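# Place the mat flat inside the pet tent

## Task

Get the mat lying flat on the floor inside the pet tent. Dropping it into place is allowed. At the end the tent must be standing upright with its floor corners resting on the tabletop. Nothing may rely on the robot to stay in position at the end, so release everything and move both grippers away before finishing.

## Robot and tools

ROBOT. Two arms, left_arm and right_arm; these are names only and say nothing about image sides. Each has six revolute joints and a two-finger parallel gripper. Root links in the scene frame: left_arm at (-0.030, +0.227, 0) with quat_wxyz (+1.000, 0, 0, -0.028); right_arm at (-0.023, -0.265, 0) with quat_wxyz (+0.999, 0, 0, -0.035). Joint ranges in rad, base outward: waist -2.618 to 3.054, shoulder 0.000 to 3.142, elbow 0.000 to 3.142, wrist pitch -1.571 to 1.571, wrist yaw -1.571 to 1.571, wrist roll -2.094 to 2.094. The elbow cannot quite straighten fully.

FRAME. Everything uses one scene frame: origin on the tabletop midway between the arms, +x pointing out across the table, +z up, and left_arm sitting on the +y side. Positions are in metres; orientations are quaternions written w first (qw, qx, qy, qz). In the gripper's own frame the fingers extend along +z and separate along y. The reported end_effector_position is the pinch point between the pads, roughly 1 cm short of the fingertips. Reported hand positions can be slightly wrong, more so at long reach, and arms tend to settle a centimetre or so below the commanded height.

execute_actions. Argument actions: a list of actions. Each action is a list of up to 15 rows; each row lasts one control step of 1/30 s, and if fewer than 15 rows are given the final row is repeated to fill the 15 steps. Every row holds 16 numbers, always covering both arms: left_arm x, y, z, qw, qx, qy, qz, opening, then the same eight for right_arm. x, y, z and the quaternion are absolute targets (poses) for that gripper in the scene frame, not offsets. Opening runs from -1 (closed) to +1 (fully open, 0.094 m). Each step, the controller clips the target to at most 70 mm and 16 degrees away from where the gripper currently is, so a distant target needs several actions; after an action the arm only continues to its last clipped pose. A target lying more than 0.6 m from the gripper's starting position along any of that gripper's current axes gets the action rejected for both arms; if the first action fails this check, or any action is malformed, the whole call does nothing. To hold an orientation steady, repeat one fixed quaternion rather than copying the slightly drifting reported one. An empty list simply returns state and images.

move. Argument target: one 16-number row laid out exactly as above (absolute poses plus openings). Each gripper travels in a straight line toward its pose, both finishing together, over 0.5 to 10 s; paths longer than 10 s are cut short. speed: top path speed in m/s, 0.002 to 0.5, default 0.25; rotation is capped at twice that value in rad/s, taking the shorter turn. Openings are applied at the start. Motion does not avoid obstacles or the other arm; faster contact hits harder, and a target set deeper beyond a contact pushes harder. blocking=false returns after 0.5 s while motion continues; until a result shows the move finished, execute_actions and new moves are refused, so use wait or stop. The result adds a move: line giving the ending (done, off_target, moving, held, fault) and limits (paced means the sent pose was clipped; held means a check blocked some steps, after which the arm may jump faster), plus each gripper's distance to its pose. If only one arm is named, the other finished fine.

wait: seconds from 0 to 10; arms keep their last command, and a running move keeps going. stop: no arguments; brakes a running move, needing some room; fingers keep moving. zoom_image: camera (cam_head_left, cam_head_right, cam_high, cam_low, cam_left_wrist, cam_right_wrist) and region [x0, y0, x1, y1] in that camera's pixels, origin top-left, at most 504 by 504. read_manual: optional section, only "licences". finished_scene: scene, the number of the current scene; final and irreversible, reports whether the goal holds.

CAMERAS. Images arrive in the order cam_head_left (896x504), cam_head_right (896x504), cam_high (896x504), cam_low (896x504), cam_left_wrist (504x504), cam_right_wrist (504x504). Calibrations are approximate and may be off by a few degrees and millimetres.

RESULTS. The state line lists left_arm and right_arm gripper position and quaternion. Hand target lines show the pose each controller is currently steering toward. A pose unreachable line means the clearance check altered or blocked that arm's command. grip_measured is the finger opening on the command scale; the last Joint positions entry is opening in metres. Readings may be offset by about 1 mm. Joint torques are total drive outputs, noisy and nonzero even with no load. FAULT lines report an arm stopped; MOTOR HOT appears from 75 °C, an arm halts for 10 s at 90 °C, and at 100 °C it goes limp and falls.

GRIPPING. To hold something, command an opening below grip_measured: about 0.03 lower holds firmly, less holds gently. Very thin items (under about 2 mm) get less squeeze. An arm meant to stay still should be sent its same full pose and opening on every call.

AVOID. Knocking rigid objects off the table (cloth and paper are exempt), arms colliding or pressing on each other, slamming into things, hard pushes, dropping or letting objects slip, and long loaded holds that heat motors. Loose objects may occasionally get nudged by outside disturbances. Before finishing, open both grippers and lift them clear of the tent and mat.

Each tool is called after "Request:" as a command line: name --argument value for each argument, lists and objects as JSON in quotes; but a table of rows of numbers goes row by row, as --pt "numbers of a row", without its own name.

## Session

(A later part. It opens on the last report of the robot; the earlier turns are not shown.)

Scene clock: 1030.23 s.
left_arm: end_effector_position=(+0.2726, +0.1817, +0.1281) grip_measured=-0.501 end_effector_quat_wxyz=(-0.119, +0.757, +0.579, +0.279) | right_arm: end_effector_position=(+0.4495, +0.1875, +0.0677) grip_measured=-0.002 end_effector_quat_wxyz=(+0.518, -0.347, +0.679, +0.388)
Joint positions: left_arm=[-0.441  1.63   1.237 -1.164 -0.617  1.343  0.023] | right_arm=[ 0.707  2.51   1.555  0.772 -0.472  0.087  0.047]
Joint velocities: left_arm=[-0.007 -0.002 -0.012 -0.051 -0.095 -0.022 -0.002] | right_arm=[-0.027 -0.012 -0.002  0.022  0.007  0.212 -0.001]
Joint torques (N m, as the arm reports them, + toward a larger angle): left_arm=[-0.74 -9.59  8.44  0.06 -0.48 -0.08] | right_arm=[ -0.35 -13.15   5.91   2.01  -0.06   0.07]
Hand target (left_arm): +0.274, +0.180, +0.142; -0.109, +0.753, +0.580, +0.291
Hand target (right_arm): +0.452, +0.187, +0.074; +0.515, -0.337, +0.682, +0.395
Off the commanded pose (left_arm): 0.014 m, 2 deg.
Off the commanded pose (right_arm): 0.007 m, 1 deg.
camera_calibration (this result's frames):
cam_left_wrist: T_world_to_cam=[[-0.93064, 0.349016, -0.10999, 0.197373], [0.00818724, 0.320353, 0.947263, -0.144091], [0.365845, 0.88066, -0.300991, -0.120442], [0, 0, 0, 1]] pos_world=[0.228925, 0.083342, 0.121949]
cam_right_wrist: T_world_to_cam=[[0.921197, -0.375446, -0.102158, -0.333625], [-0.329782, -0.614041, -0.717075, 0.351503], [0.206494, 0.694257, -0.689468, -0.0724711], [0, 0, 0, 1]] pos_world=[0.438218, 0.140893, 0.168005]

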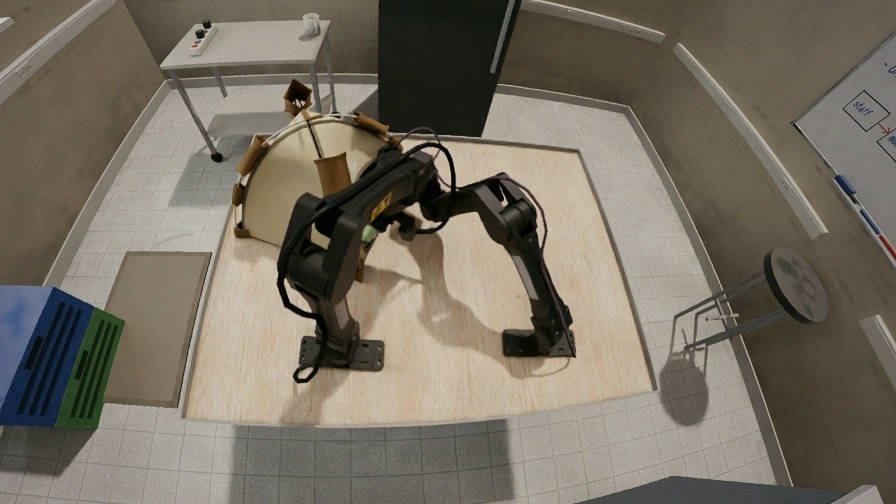

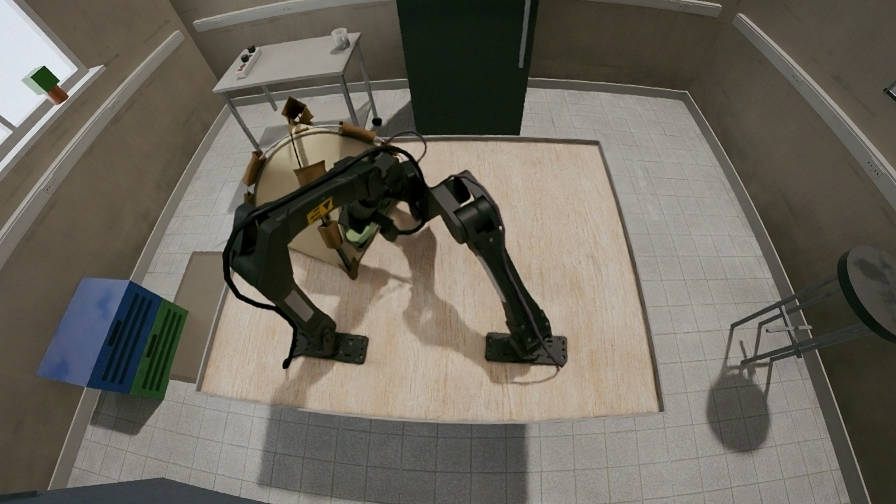

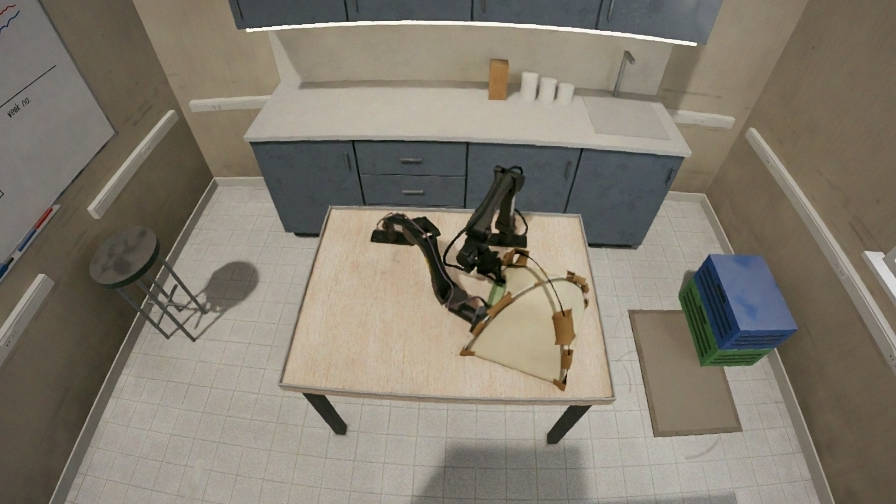

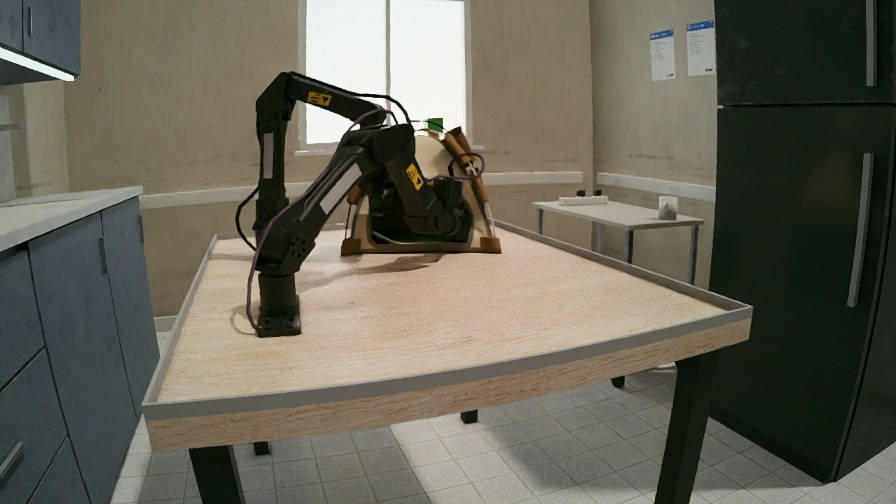

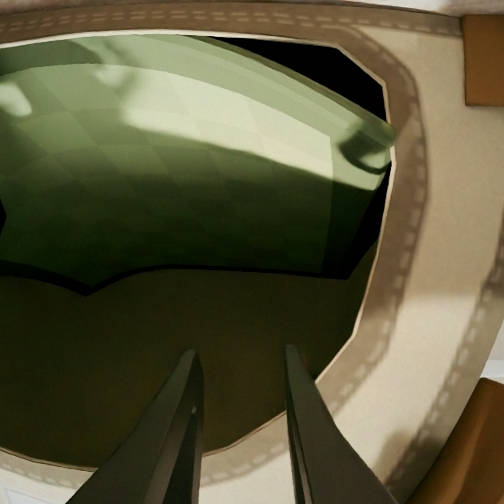

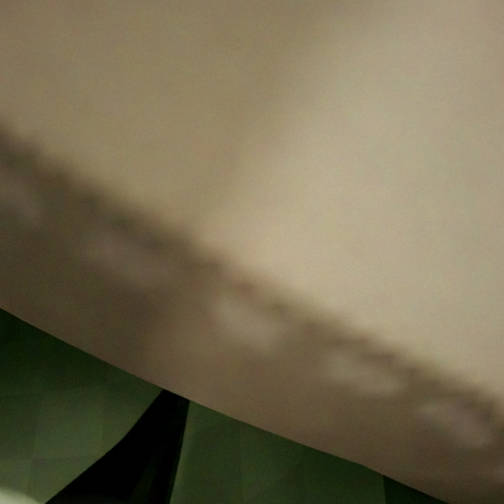

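Request:
move --target '[0.262, 0.172, 0.15, -0.1088, 0.7533, 0.5796, 0.2912, -0.5, 0.412, 0.100, 0.092, 0.5146, -0.3368, 0.6819, 0.3944, 0.0]' --speed 0.08

Scene clock: 1035.17 s.
left_arm: end_effector_position=(+0.2616, +0.1731, +0.1366) grip_measured=-0.501 end_effector_quat_wxyz=(-0.118, +0.757, +0.578, +0.280) | right_arm: end_effector_position=(+0.4134, +0.1039, +0.0763) grip_measured=-0.002 end_effector_quat_wxyz=(+0.498, -0.333, +0.697, +0.394)
Joint positions: left_arm=[-0.487  1.613  1.252 -1.227 -0.618  1.288  0.023] | right_arm=[ 0.599  2.264  1.14   0.892 -0.573  0.097  0.047]
Joint velocities: left_arm=[-0.002 -0.012  0.012 -0.007 -0.007 -0.081 -0.   ] | right_arm=[-0.007 -0.012 -0.002  0.007  0.022 -0.007  0.   ]
Joint torques (N m, as the arm reports them, + toward a larger angle): left_arm=[-0.72 -9.36  8.35  0.   -0.5  -0.1 ] | right_arm=[ -0.92 -12.47   3.62   2.37  -0.19  -0.07]
Hand target (left_arm): +0.262, +0.172, +0.150; -0.108, +0.753, +0.580, +0.291
Hand target (right_arm): +0.414, +0.100, +0.091; +0.515, -0.337, +0.683, +0.394
Off the commanded pose (left_arm): 0.013 m, 2 deg.
Off the commanded pose (right_arm): 0.016 m, 3 deg.
move: off_target (left_arm, right_arm)
camera_calibration (this result's frames):
cam_left_wrist: T_world_to_cam=[[-0.93014, 0.349743, -0.111893, 0.191073], [0.00641547, 0.320146, 0.947346, -0.148803], [0.36715, 0.880447, -0.300024, -0.106781], [0, 0, 0, 1]] pos_world=[0.217884, 0.0748276, 0.13031]
cam_right_wrist: T_world_to_cam=[[0.909371, -0.385604, -0.156055, -0.320807], [-0.379145, -0.613955, -0.692321, 0.312947], [0.171151, 0.688744, -0.704513, 0.015303], [0, 0, 0, 1]] pos_world=[0.407766, 0.057891, 0.177377]

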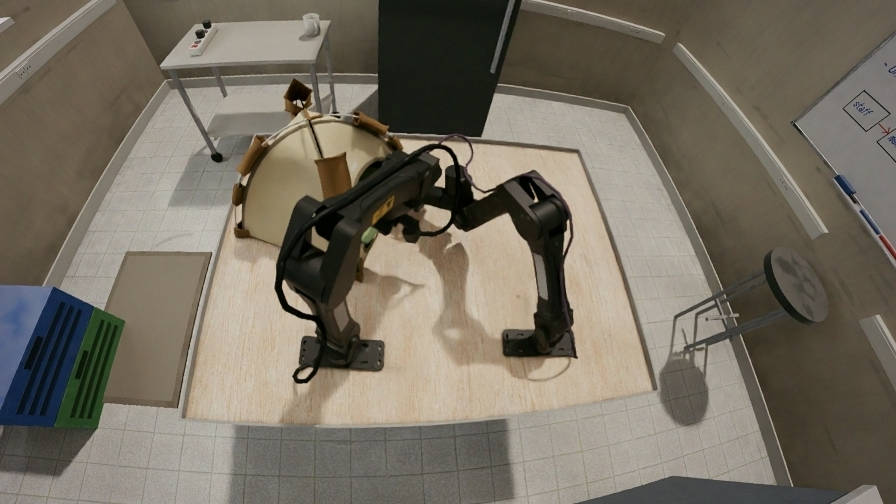

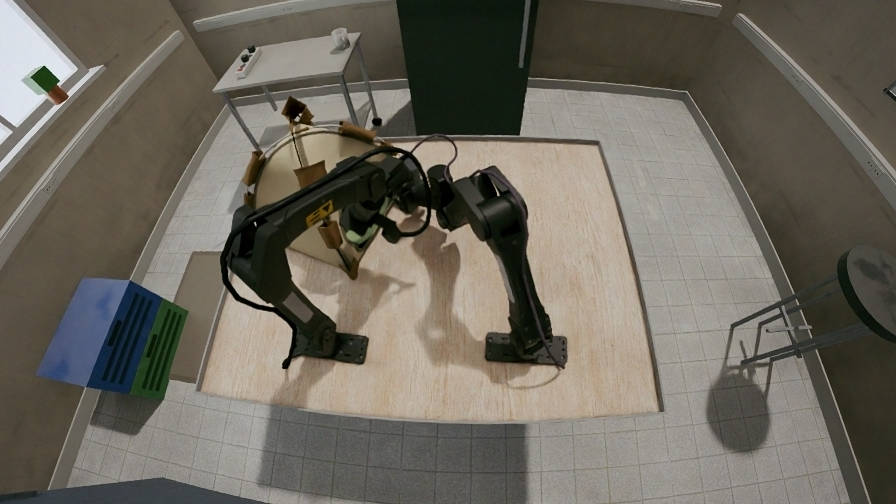

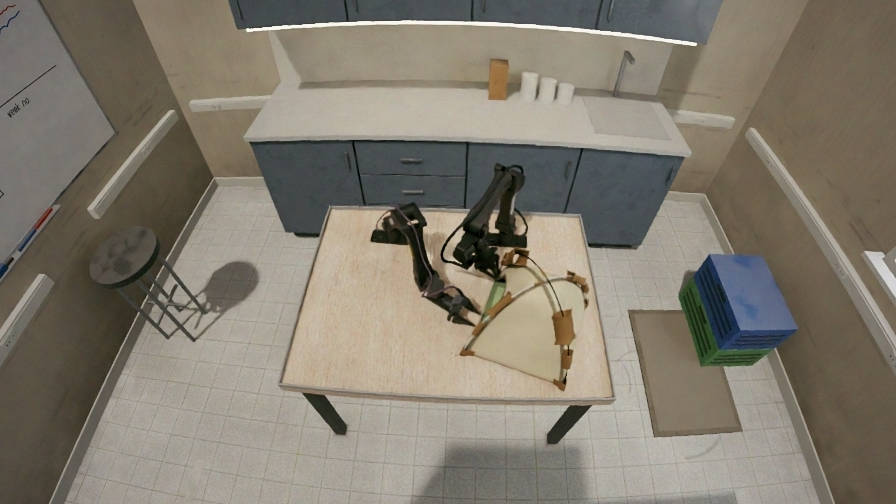

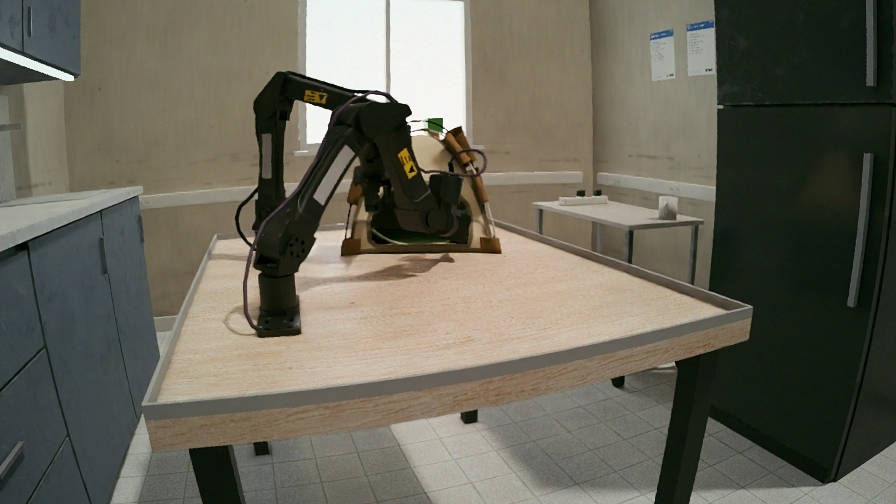

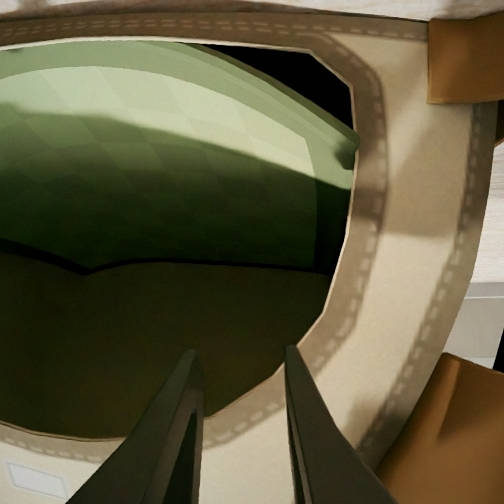

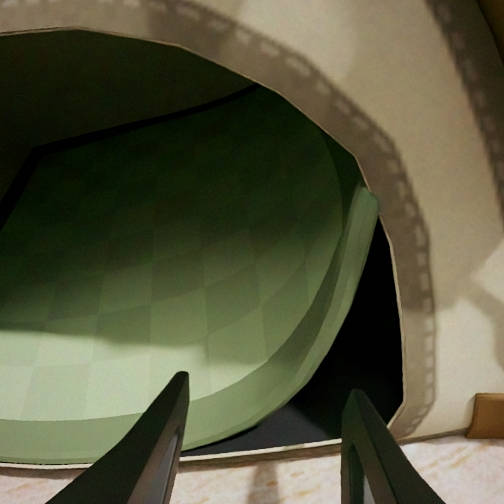

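Request:
move --target '[0.239, 0.153, 0.053, -0.1088, 0.7533, 0.5796, 0.2912, -1.0, 0.440, 0.096, 0.100, 0.5146, -0.3368, 0.6819, 0.3944, -0.92]' --speed 0.1

Scene clock: 1083.40 s.
left_arm: end_effector_position=(+0.2415, +0.1519, +0.0605) grip_measured=-0.995 end_effector_quat_wxyz=(-0.099, +0.753, +0.583, +0.288) | right_arm: end_effector_position=(+0.4311, +0.0978, +0.0915) grip_measured=-0.918 end_effector_quat_wxyz=(+0.506, -0.334, +0.689, +0.397)
Joint positions: left_arm=[-0.595  1.66   0.987 -0.947 -0.618  1.158  0.   ] | right_arm=[ 0.565  2.264  1.202  0.849 -0.611  0.089  0.004]
Joint velocities: left_arm=[-0.017  0.012 -0.007 -0.051  0.081 -0.081 -0.   ] | right_arm=[ 0.007 -0.017 -0.007  0.051  0.007 -0.037  0.001]
Joint torques (N m, as the arm reports them, + toward a larger angle): left_arm=[-0.58 -6.3   3.89  0.3  -0.45 -0.05] | right_arm=[ -0.94 -10.38   7.35   1.95  -0.18  -0.07]
Hand target (left_arm): +0.239, +0.153, +0.054; -0.108, +0.753, +0.579, +0.291
Hand target (right_arm): +0.440, +0.096, +0.100; +0.515, -0.337, +0.682, +0.395
Off the commanded pose (left_arm): 0.008 m, 1 deg.
Off the commanded pose (right_arm): 0.012 m, 1 deg.
move: off_target (right_arm)
camera_calibration (this result's frames):
cam_left_wrist: T_world_to_cam=[[-0.924711, 0.348076, -0.154119, 0.172776], [-0.0286079, 0.340175, 0.939927, -0.0639313], [0.379593, 0.87357, -0.304606, -0.105195], [0, 0, 0, 1]] pos_world=[0.19787, 0.0535038, 0.0546759]
cam_right_wrist: T_world_to_cam=[[0.913635, -0.380119, -0.144154, -0.340314], [-0.363771, -0.606097, -0.707331, 0.320421], [0.181499, 0.698682, -0.692027, 0.0204906], [0, 0, 0, 1]] pos_world=[0.423763, 0.0505297, 0.191766]

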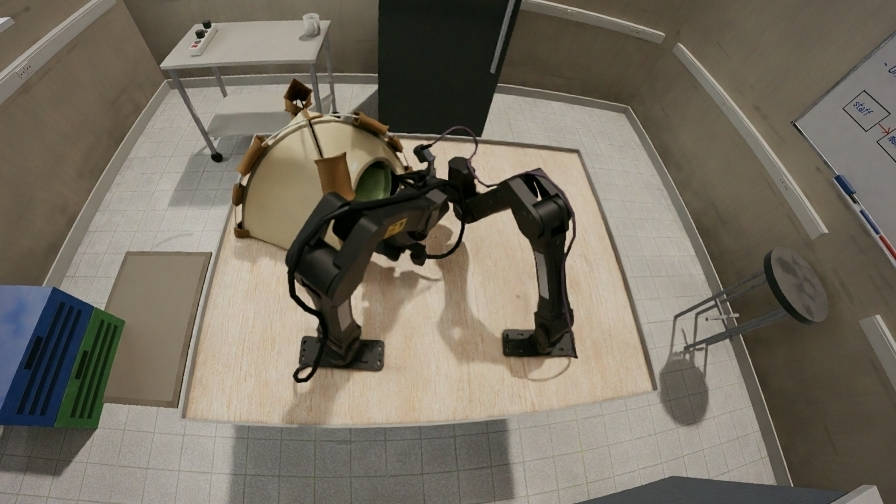

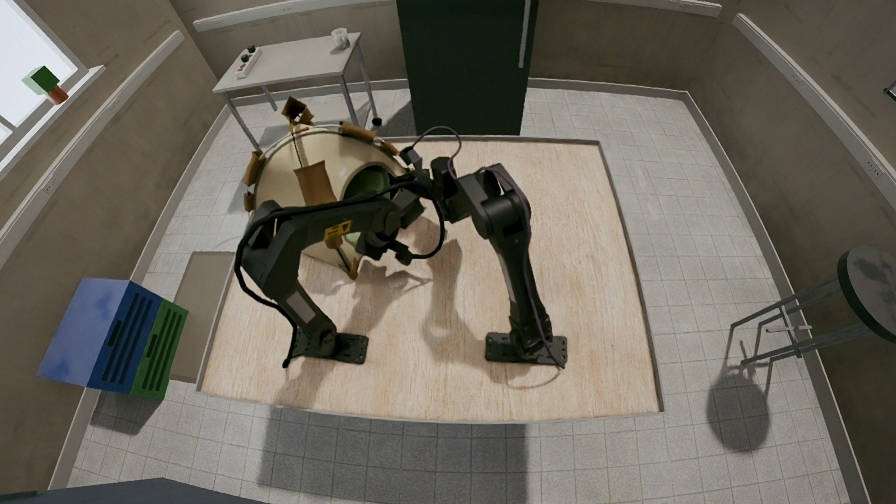

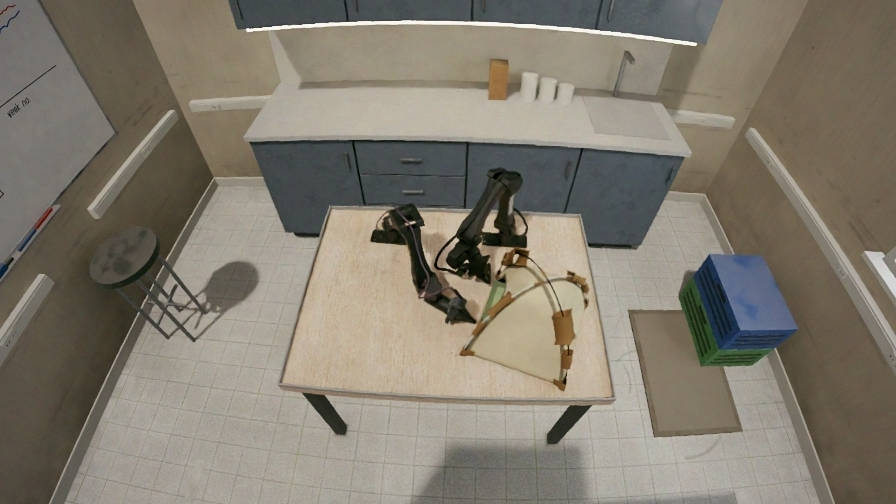

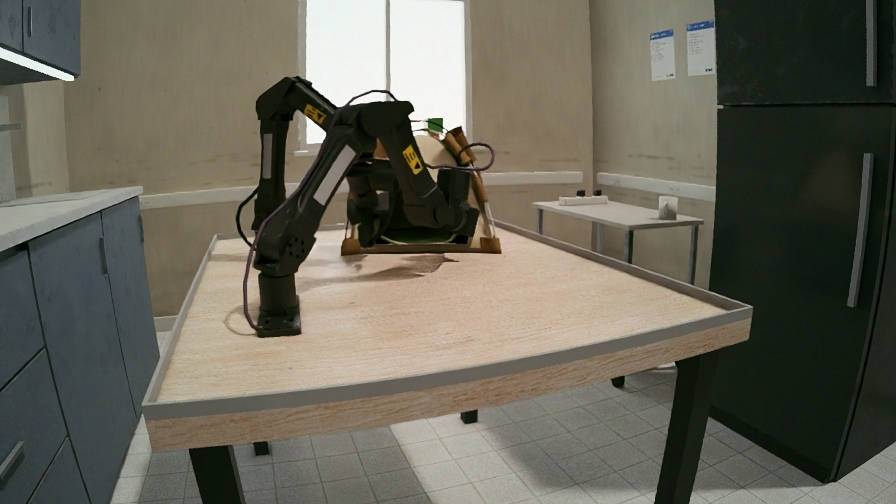

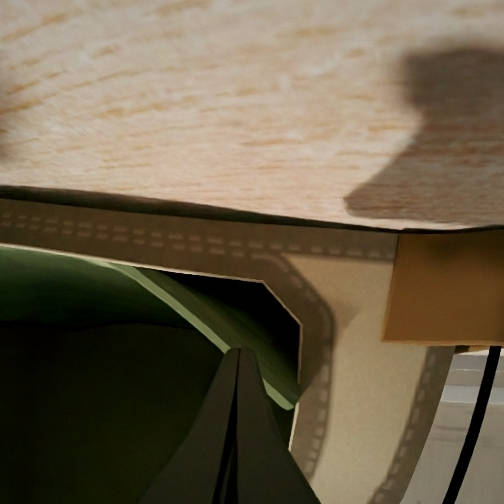

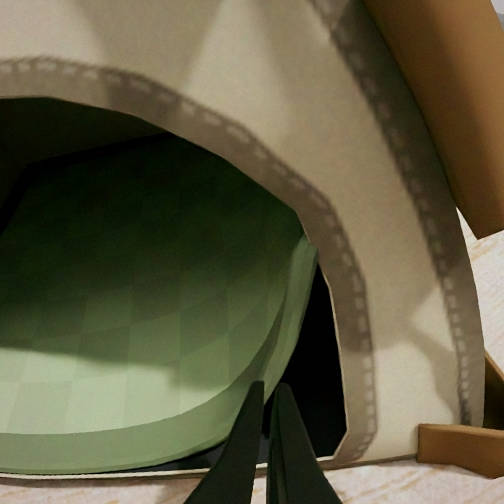

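Request:
move --target '[0.240, 0.153, 0.045, -0.1088, 0.7533, 0.5796, 0.2912, -1.0, 0.452, 0.092, 0.100, 0.5146, -0.3368, 0.6819, 0.3944, -0.92]' --speed 0.05

Scene clock: 1100.30 s.
left_arm: end_effector_position=(+0.2463, +0.1482, +0.0562) grip_measured=-0.995 end_effector_quat_wxyz=(-0.092, +0.752, +0.585, +0.290) | right_arm: end_effector_position=(+0.4445, +0.0926, +0.0930) grip_measured=-0.918 end_effector_quat_wxyz=(+0.509, -0.333, +0.688, +0.396)
Joint positions: left_arm=[-0.595  1.677  0.987 -0.915 -0.618  1.157  0.   ] | right_arm=[ 0.541  2.284  1.248  0.824 -0.63   0.084  0.004]
Joint velocities: left_arm=[-0.012  0.002  0.022 -0.051 -0.037 -0.066  0.   ] | right_arm=[-0.017  0.017 -0.002 -0.066 -0.037 -0.007  0.   ]
Joint torques (N m, as the arm reports them, + toward a larger angle): left_arm=[-0.43 -6.22  2.81  0.33 -0.45 -0.08] | right_arm=[ -0.72 -10.4    7.48   1.98  -0.23  -0.07]
Hand target (left_arm): +0.240, +0.153, +0.046; -0.109, +0.753, +0.579, +0.291
Hand target (right_arm): +0.452, +0.092, +0.100; +0.515, -0.337, +0.682, +0.394
Off the commanded pose (left_arm): 0.014 m, 2 deg.
Off the commanded pose (right_arm): 0.010 m, 1 deg.
move: off_target (left_arm)
camera_calibration (this result's frames):
cam_left_wrist: T_world_to_cam=[[-0.922726, 0.346199, -0.169478, 0.178437], [-0.0408477, 0.349381, 0.93609, -0.0566427], [0.383286, 0.870677, -0.308242, -0.105425], [0, 0, 0, 1]] pos_world=[0.202743, 0.0498057, 0.0507676]
cam_right_wrist: T_world_to_cam=[[0.912367, -0.384013, -0.141845, -0.353644], [-0.364218, -0.603254, -0.709528, 0.323303], [0.186899, 0.699012, -0.690254, 0.0201905], [0, 0, 0, 1]] pos_world=[0.436632, 0.0451167, 0.193166]

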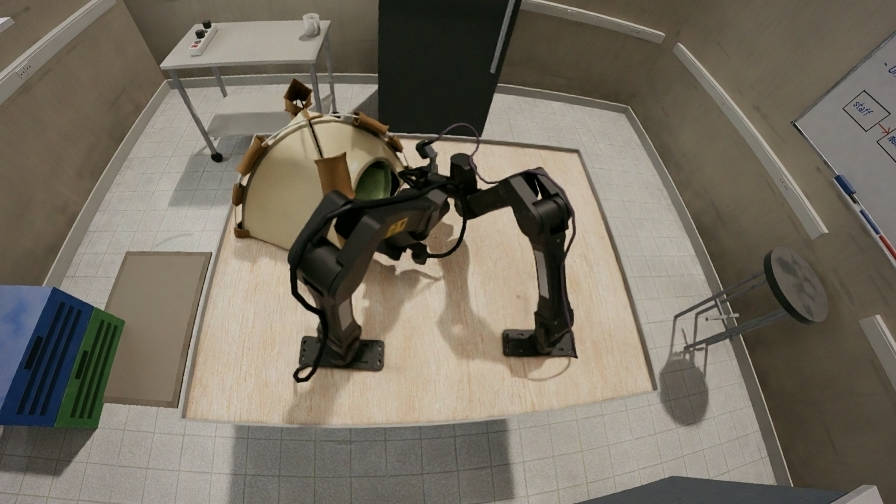

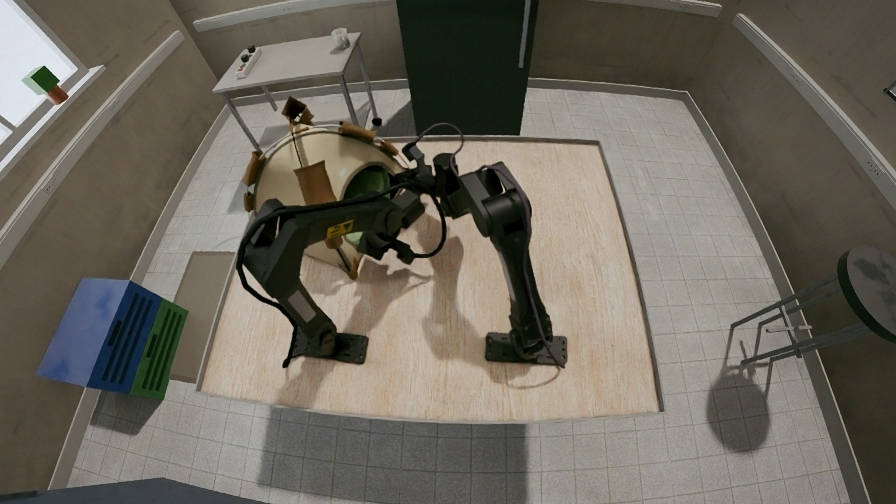

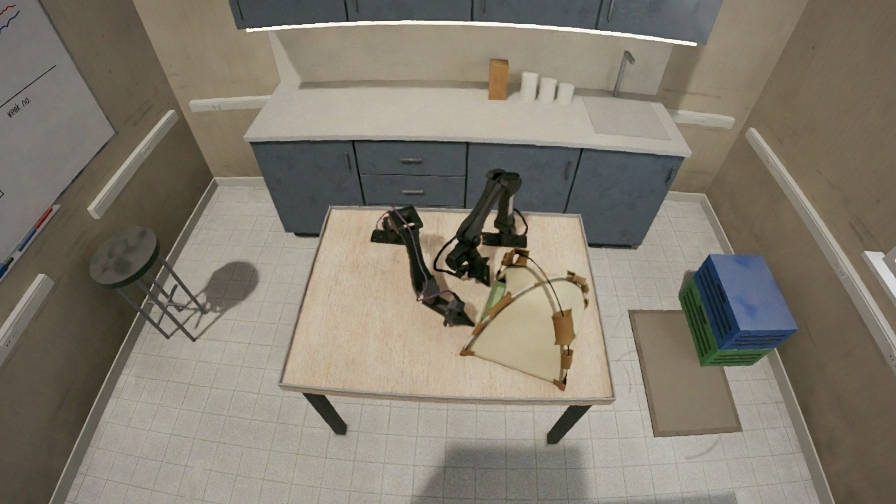

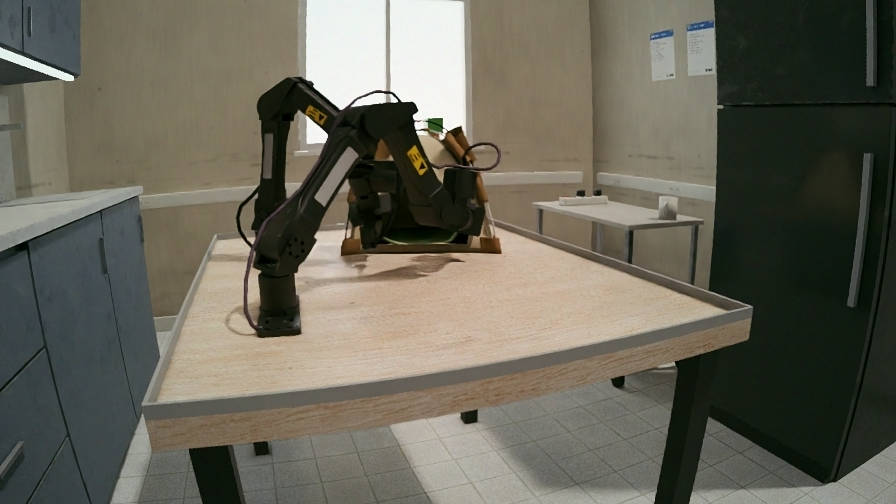

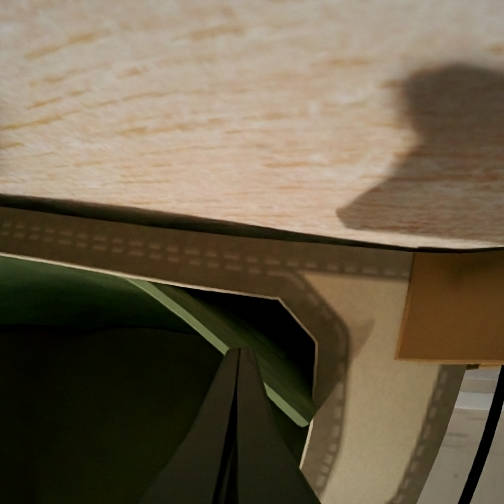

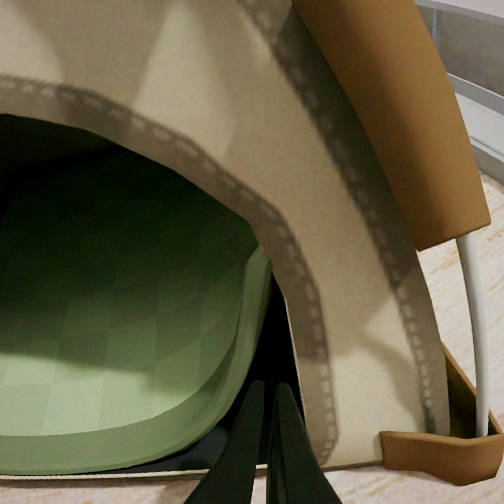

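Request:
move --target '[0.253, 0.192, 0.050, -0.1088, 0.7533, 0.5796, 0.2912, -1.0, 0.455, 0.150, 0.088, 0.5146, -0.3368, 0.6819, 0.3944, -0.92]' --speed 0.04

Scene clock: 1107.63 s.
left_arm: end_effector_position=(+0.2538, +0.1860, +0.0479) grip_measured=-0.995 end_effector_quat_wxyz=(-0.111, +0.756, +0.580, +0.284) | right_arm: end_effector_position=(+0.4539, +0.1398, +0.0806) grip_measured=-0.918 end_effector_quat_wxyz=(+0.514, -0.334, +0.688, +0.390)
Joint positions: left_arm=[-0.461  1.648  0.918 -0.822 -0.618  1.322  0.   ] | right_arm=[ 0.625  2.402  1.411  0.792 -0.538  0.094  0.004]
Joint velocities: left_arm=[ 0.007  0.002  0.002 -0.051 -0.022 -0.007  0.002] | right_arm=[-0.002 -0.002 -0.017 -0.007 -0.051  0.007  0.001]
Joint torques (N m, as the arm reports them, + toward a larger angle): left_arm=[ 0.82 -9.26  3.52  0.4  -0.49  0.09] | right_arm=[  1.17 -11.33   7.75   1.95  -0.05   0.08]
Hand target (left_arm): +0.252, +0.192, +0.050; -0.110, +0.753, +0.580, +0.291
Hand target (right_arm): +0.454, +0.150, +0.088; +0.515, -0.337, +0.682, +0.395
Off the commanded pose (left_arm): 0.006 m, 1 deg.
Off the commanded pose (right_arm): 0.013 m, 1 deg.
move: off_target (right_arm)
camera_calibration (this result's frames):
cam_left_wrist: T_world_to_cam=[[-0.927783, 0.350246, -0.128633, 0.169461], [-0.00702004, 0.328302, 0.944547, -0.066817], [0.373054, 0.877237, -0.302134, -0.142675], [0, 0, 0, 1]] pos_world=[0.209979, 0.0877435, 0.0418029]
cam_right_wrist: T_world_to_cam=[[0.910885, -0.39215, -0.128478, -0.345103], [-0.36031, -0.604033, -0.710859, 0.344888], [0.201158, 0.693803, -0.6915, -0.0287153], [0, 0, 0, 1]] pos_world=[0.444392, 0.0929142, 0.180972]

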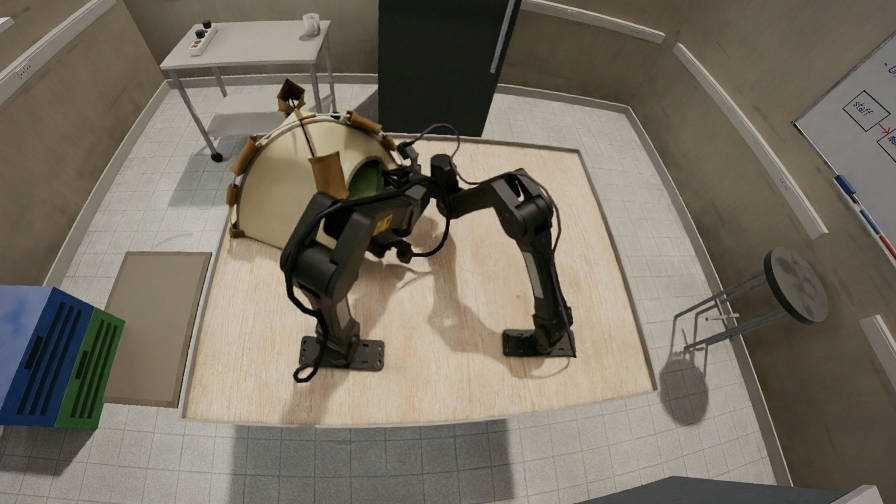

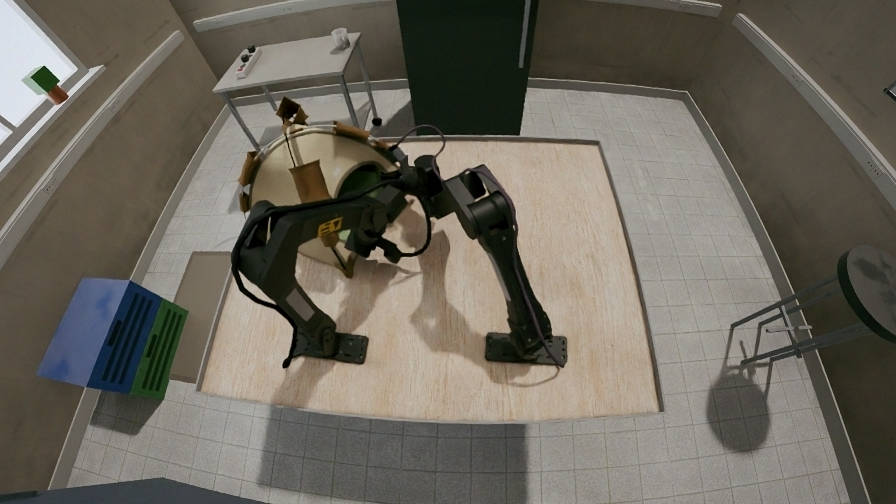

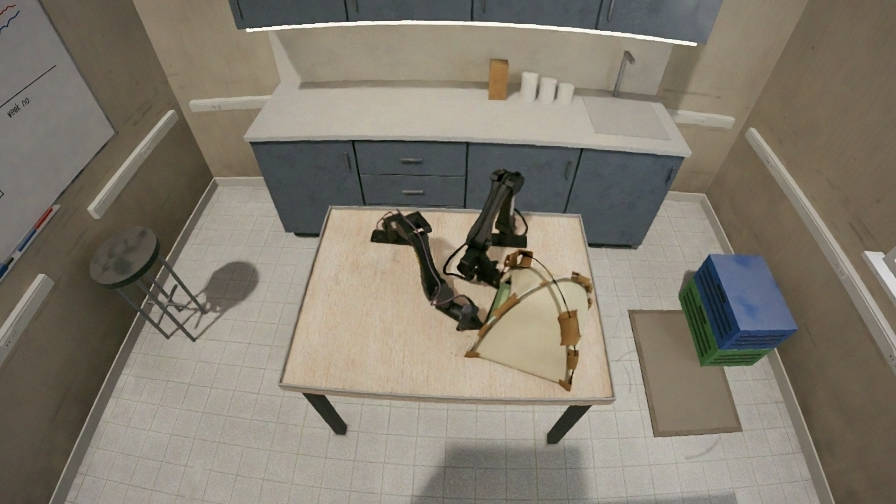

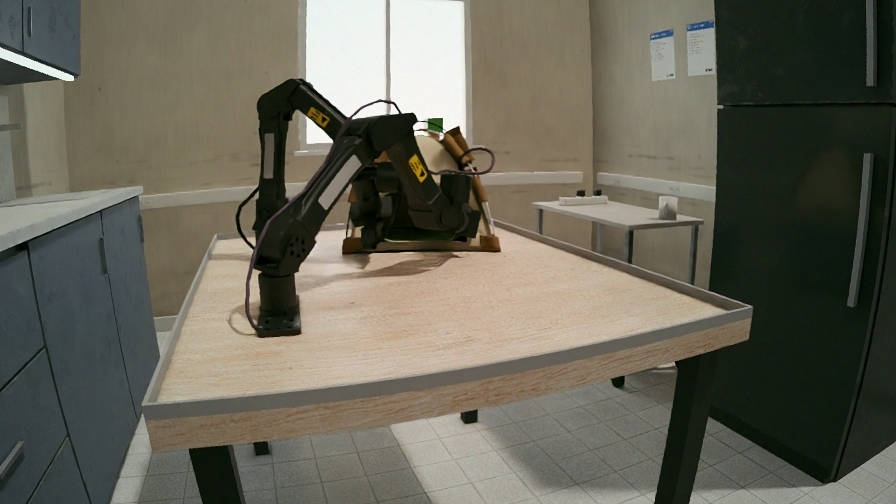

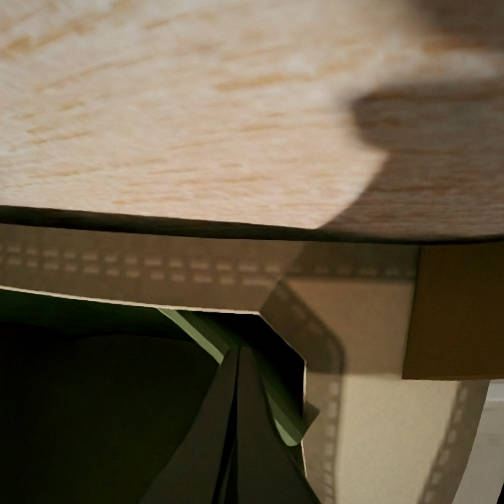

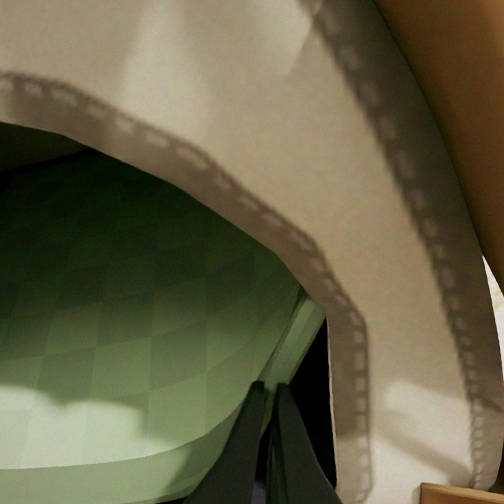

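Request:
zoom_image --camera "cam_head_left" --region '[190, 170, 290, 270]'

Request:
zoom_image --camera "cam_high" --region '[520, 270, 640, 410]'

Region (190, 170, 290, 270) of cam_head_left's 896x504 image, scaled by 5.040, with more detail than that image has.

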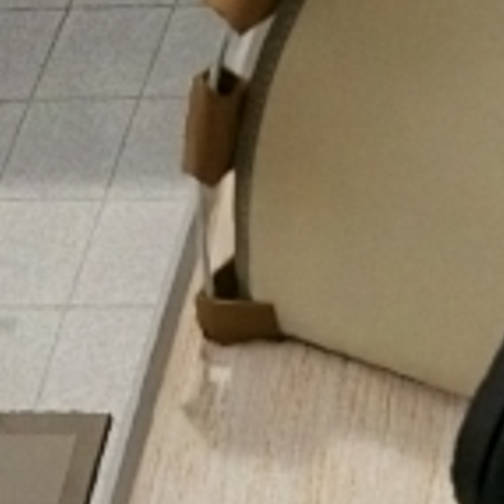

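Region (520, 270, 640, 410) of cam_high's 896x504 image, scaled by 3.600, with more detail than that image has; it fills the left 432 columns of this view, and the rest is white.

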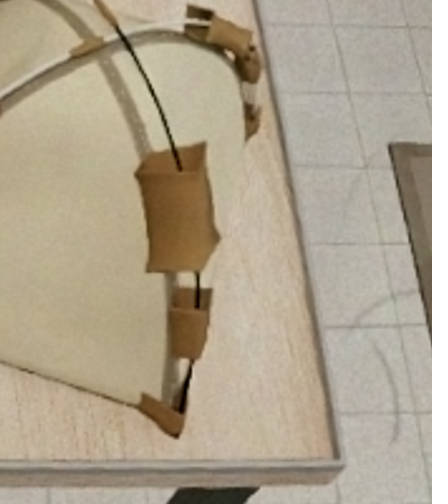

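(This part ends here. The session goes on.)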